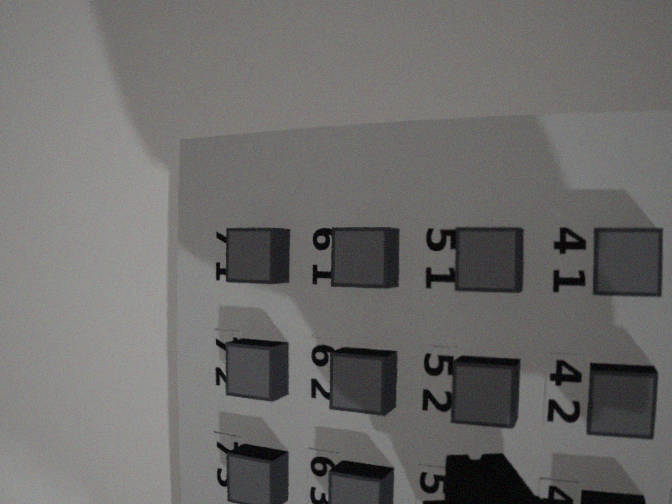

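Scene clock: 418.57 s of 9600.00 s.
end_effector_position=(+0.4694, +0.2440, +0.1590) grip_measured=-1.00 end_effector_quat_wxyz=(+0.061, +0.704, +0.704, +0.061) end_effector_velocity=(+0.000, +0.000, +0.003) end_effector_angular_velocity=(+0.000, -0.000, +0.000)
Joint positions: [ 0.479  0.611 -1.667 -3.109 -0.838  2.009  0.   ]
Joint velocities: [-0.001 -0.003 -0.003  0.    -0.006 -0.001  0.   ]
Motor temperatures (°C, as the motors report them): [35 37 42 36 37 36]
Hand target: +0.470, +0.244, +0.159; +0.062, +0.704, +0.704, +0.062
Off the commanded pose: 0.001 m, 0 deg.
move: done
camera_calibration (this result's frames):
cam_wrist: T_world_to_cam=[[0.98918, 0.0126749, 0.146161, -0.453758], [0.0117662, -0.999906, 0.00708062, 0.305322], [0.146237, -0.00528425, -0.989235, 0.222942], [0, 0, 0, 1]] pos_world=[0.412653, 0.312223, 0.284702]

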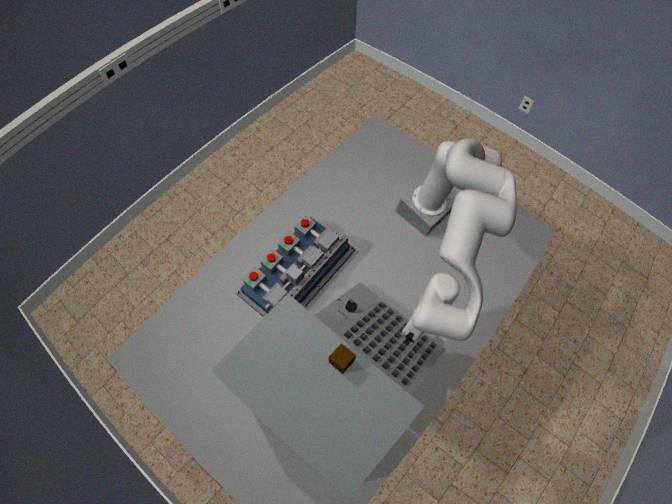

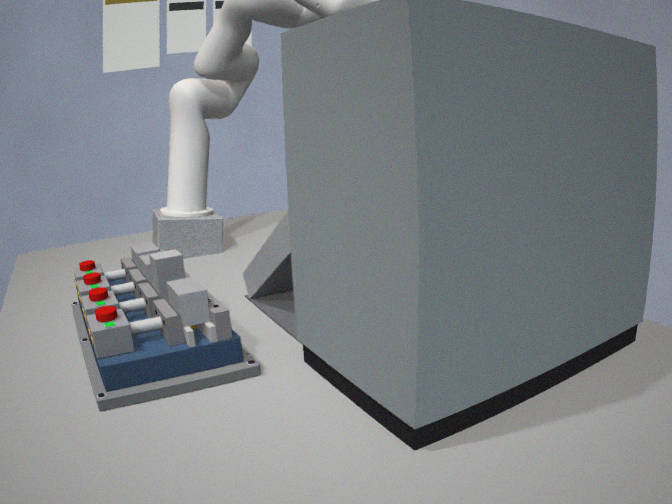

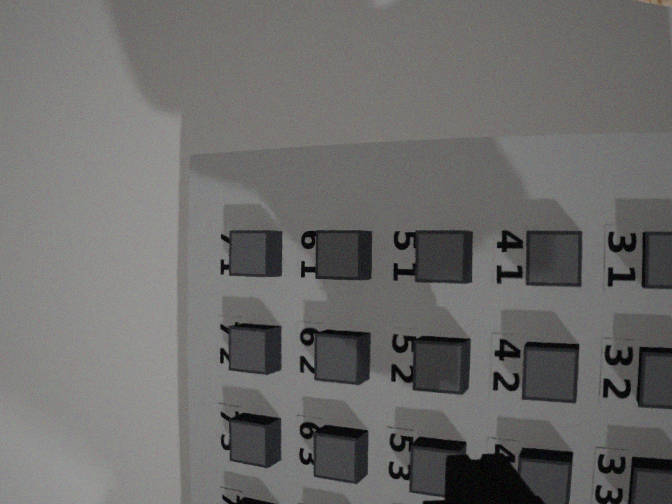

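Scene clock: 419.43 s of 9600.00 s.
end_effector_position=(+0.4978, +0.2440, +0.1595) grip_measured=-1.00 end_effector_quat_wxyz=(+0.062, +0.704, +0.704, +0.062) end_effector_velocity=(+0.002, +0.000, +0.000) end_effector_angular_velocity=(-0.001, +0.001, +0.001)
Joint positions: [ 0.454  0.713 -1.835 -3.104 -0.905  1.983  0.   ]
Joint velocities: [-0.002  0.01  -0.018  0.    -0.009 -0.002  0.   ]
Motor temperatures (°C, as the motors report them): [35 37 42 36 37 36]
Hand target: +0.498, +0.244, +0.159; +0.062, +0.704, +0.704, +0.062
Off the commanded pose: 0.000 m, 0 deg.
move: done
camera_calibration (this result's frames):
cam_wrist: T_world_to_cam=[[0.989078, 0.0127423, 0.146844, -0.481935], [0.0118911, -0.999907, 0.00667259, 0.305022], [0.146915, -0.00485357, -0.989137, 0.218872], [0, 0, 0, 1]] pos_world=[0.440889, 0.312197, 0.285228]

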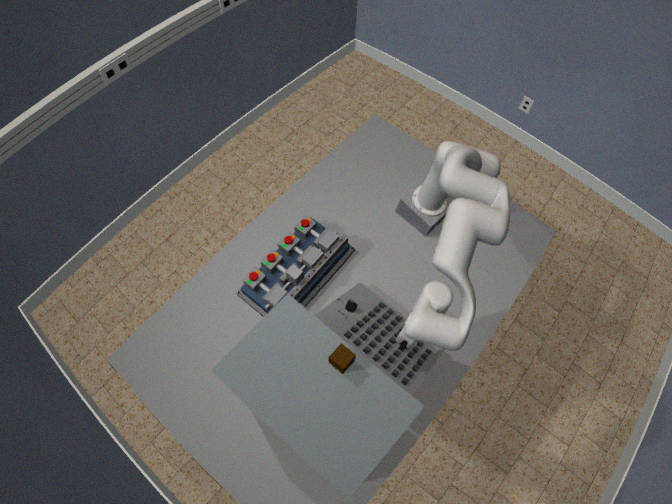

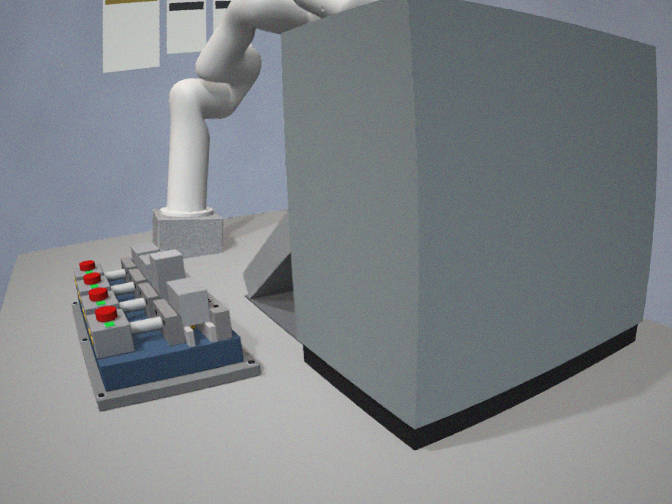

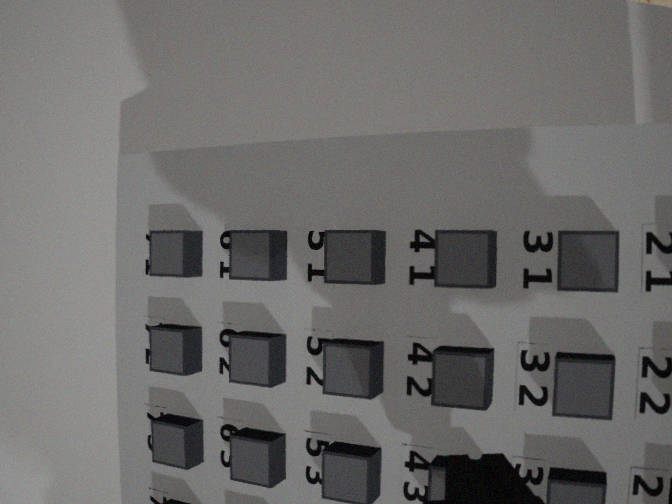

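Scene clock: 420.40 s of 9600.00 s.
end_effector_position=(+0.4981, +0.2441, +0.1409) grip_measured=-1.00 end_effector_quat_wxyz=(+0.062, +0.704, +0.704, +0.062) end_effector_velocity=(+0.001, +0.000, -0.001) end_effector_angular_velocity=(+0.001, -0.003, +0.000)
Joint positions: [ 0.458  0.738 -1.823 -3.104 -0.868  1.986  0.   ]
Joint velocities: [ 0.     0.002  0.001 -0.     0.006  0.     0.   ]
Motor temperatures (°C, as the motors report them): [35 37 42 36 37 36]
Hand target: +0.498, +0.244, +0.140; +0.062, +0.704, +0.704, +0.062
Off the commanded pose: 0.001 m, 0 deg.
move: done
camera_calibration (this result's frames):
cam_wrist: T_world_to_cam=[[0.988994, 0.0125731, 0.147419, -0.479543], [0.0117162, -0.999909, 0.00667945, 0.305315], [0.14749, -0.00487874, -0.989052, 0.200128], [0, 0, 0, 1]] pos_world=[0.441171, 0.312293, 0.266591]

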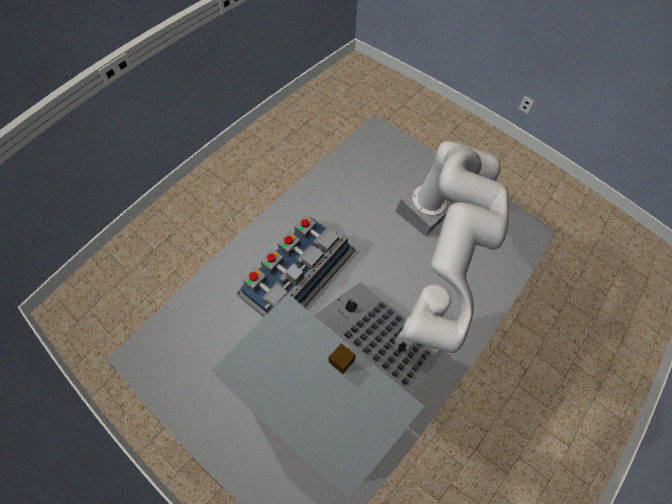

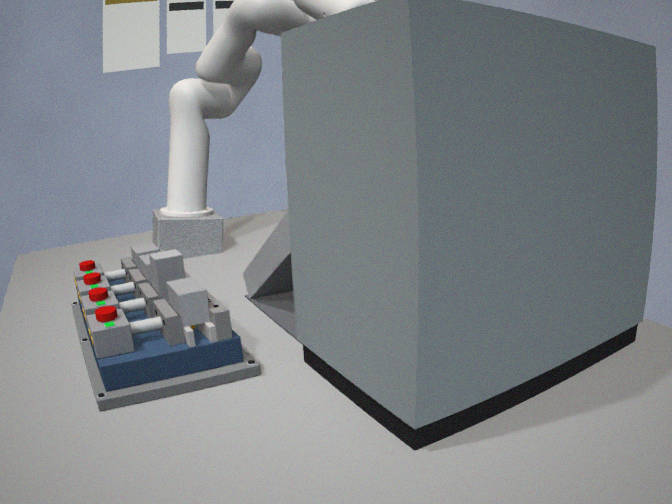

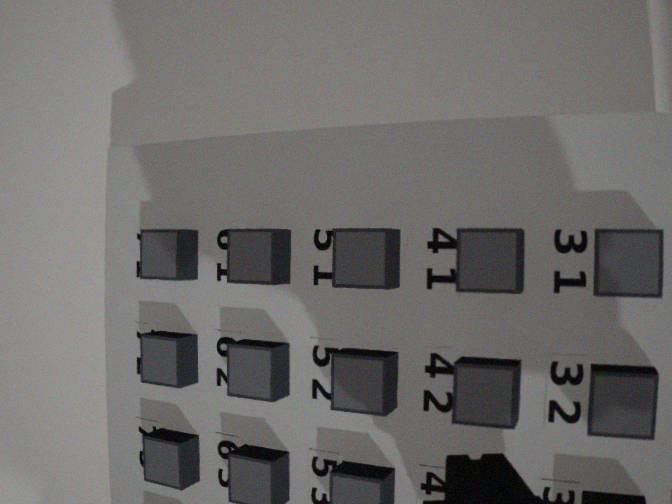

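Scene clock: 421.27 s of 9600.00 s.
end_effector_position=(+0.4979, +0.2440, +0.1695) grip_measured=-1.00 end_effector_quat_wxyz=(+0.061, +0.704, +0.704, +0.061) end_effector_velocity=(+0.000, +0.000, +0.003) end_effector_angular_velocity=(+0.000, -0.000, -0.000)
Joint positions: [ 0.452  0.702 -1.847 -3.104 -0.928  1.982  0.   ]
Joint velocities: [-0.    -0.003 -0.003  0.    -0.005 -0.     0.   ]
Motor temperatures (°C, as the motors report them): [35 37 42 36 37 36]
Hand target: +0.498, +0.244, +0.170; +0.062, +0.704, +0.704, +0.062
Off the commanded pose: 0.001 m, 0 deg.
move: done
camera_calibration (this result's frames):
cam_wrist: T_world_to_cam=[[0.989178, 0.0126603, 0.146172, -0.483478], [0.0117492, -0.999906, 0.00709445, 0.304904], [0.146248, -0.00530027, -0.989234, 0.229164], [0, 0, 0, 1]] pos_world=[0.441149, 0.312211, 0.295205]

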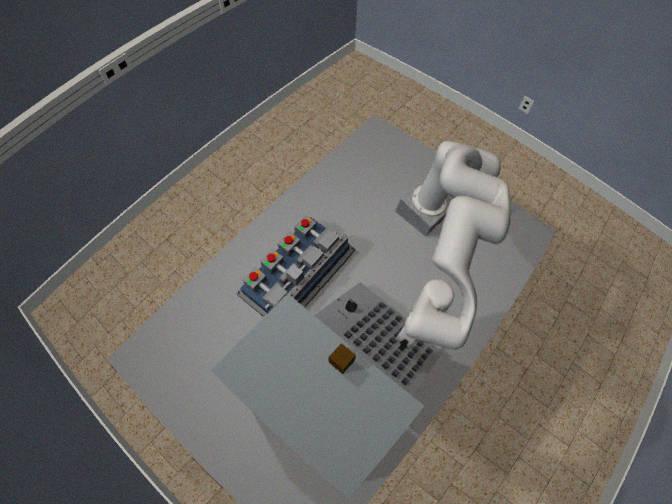

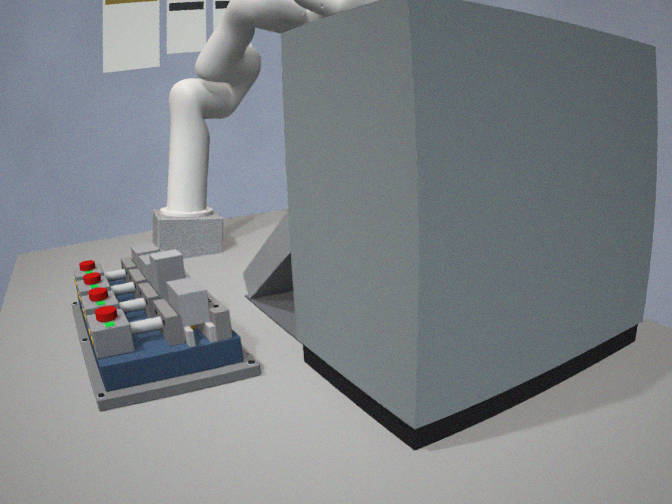

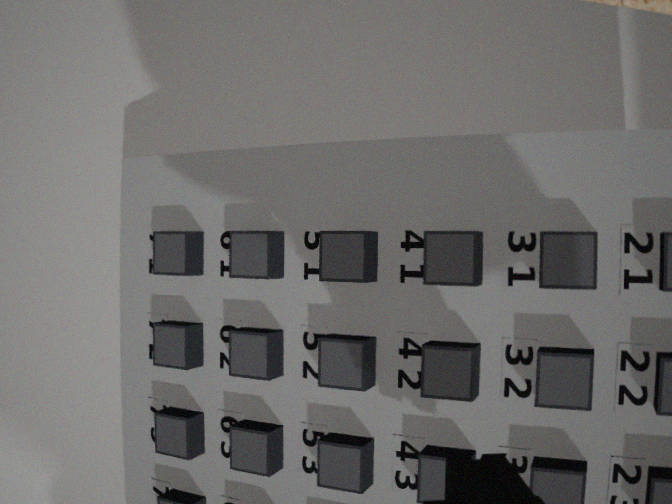

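Scene clock: 422.47 s of 9600.00 s.
end_effector_position=(+0.4003, +0.2441, +0.2496) grip_measured=-1.00 end_effector_quat_wxyz=(+0.062, +0.704, +0.704, +0.061) end_effector_velocity=(-0.002, +0.000, +0.003) end_effector_angular_velocity=(+0.001, -0.003, +0.001)
Joint positions: [ 0.534  0.286 -1.441 -3.127 -0.937  2.076  0.   ]
Joint velocities: [ 0.003 -0.011  0.007 -0.001 -0.001  0.003  0.   ]
Motor temperatures (°C, as the motors report them): [35 37 42 36 37 36]
Hand target: +0.400, +0.244, +0.250; +0.062, +0.704, +0.704, +0.061
Off the commanded pose: 0.001 m, 0 deg.
move: done
camera_calibration (this result's frames):
cam_wrist: T_world_to_cam=[[0.989198, 0.0125231, 0.146047, -0.398531], [0.0115204, -0.999904, 0.00770931, 0.305518], [0.14613, -0.00594352, -0.989248, 0.322886], [0, 0, 0, 1]] pos_world=[0.343524, 0.312399, 0.375263]

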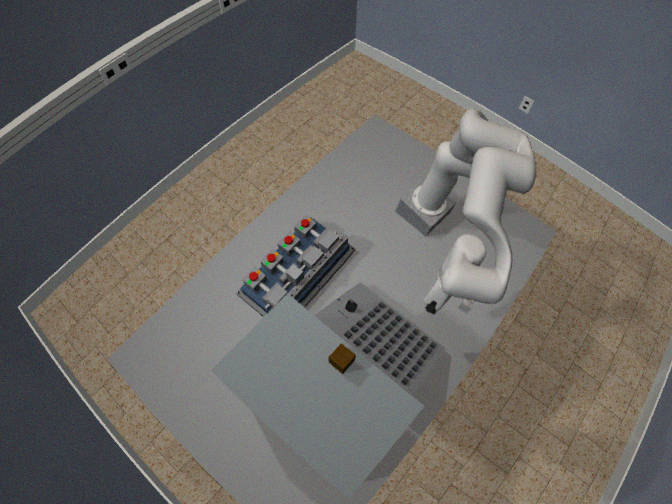

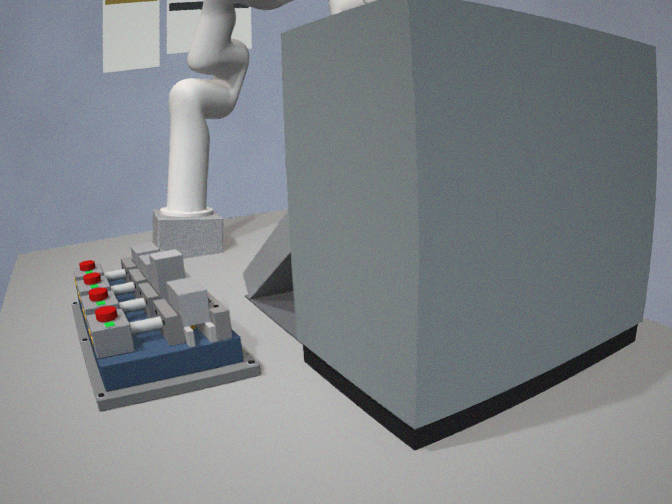

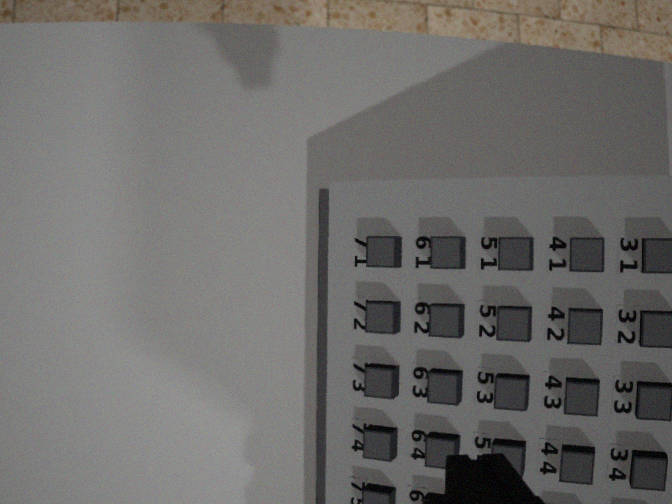

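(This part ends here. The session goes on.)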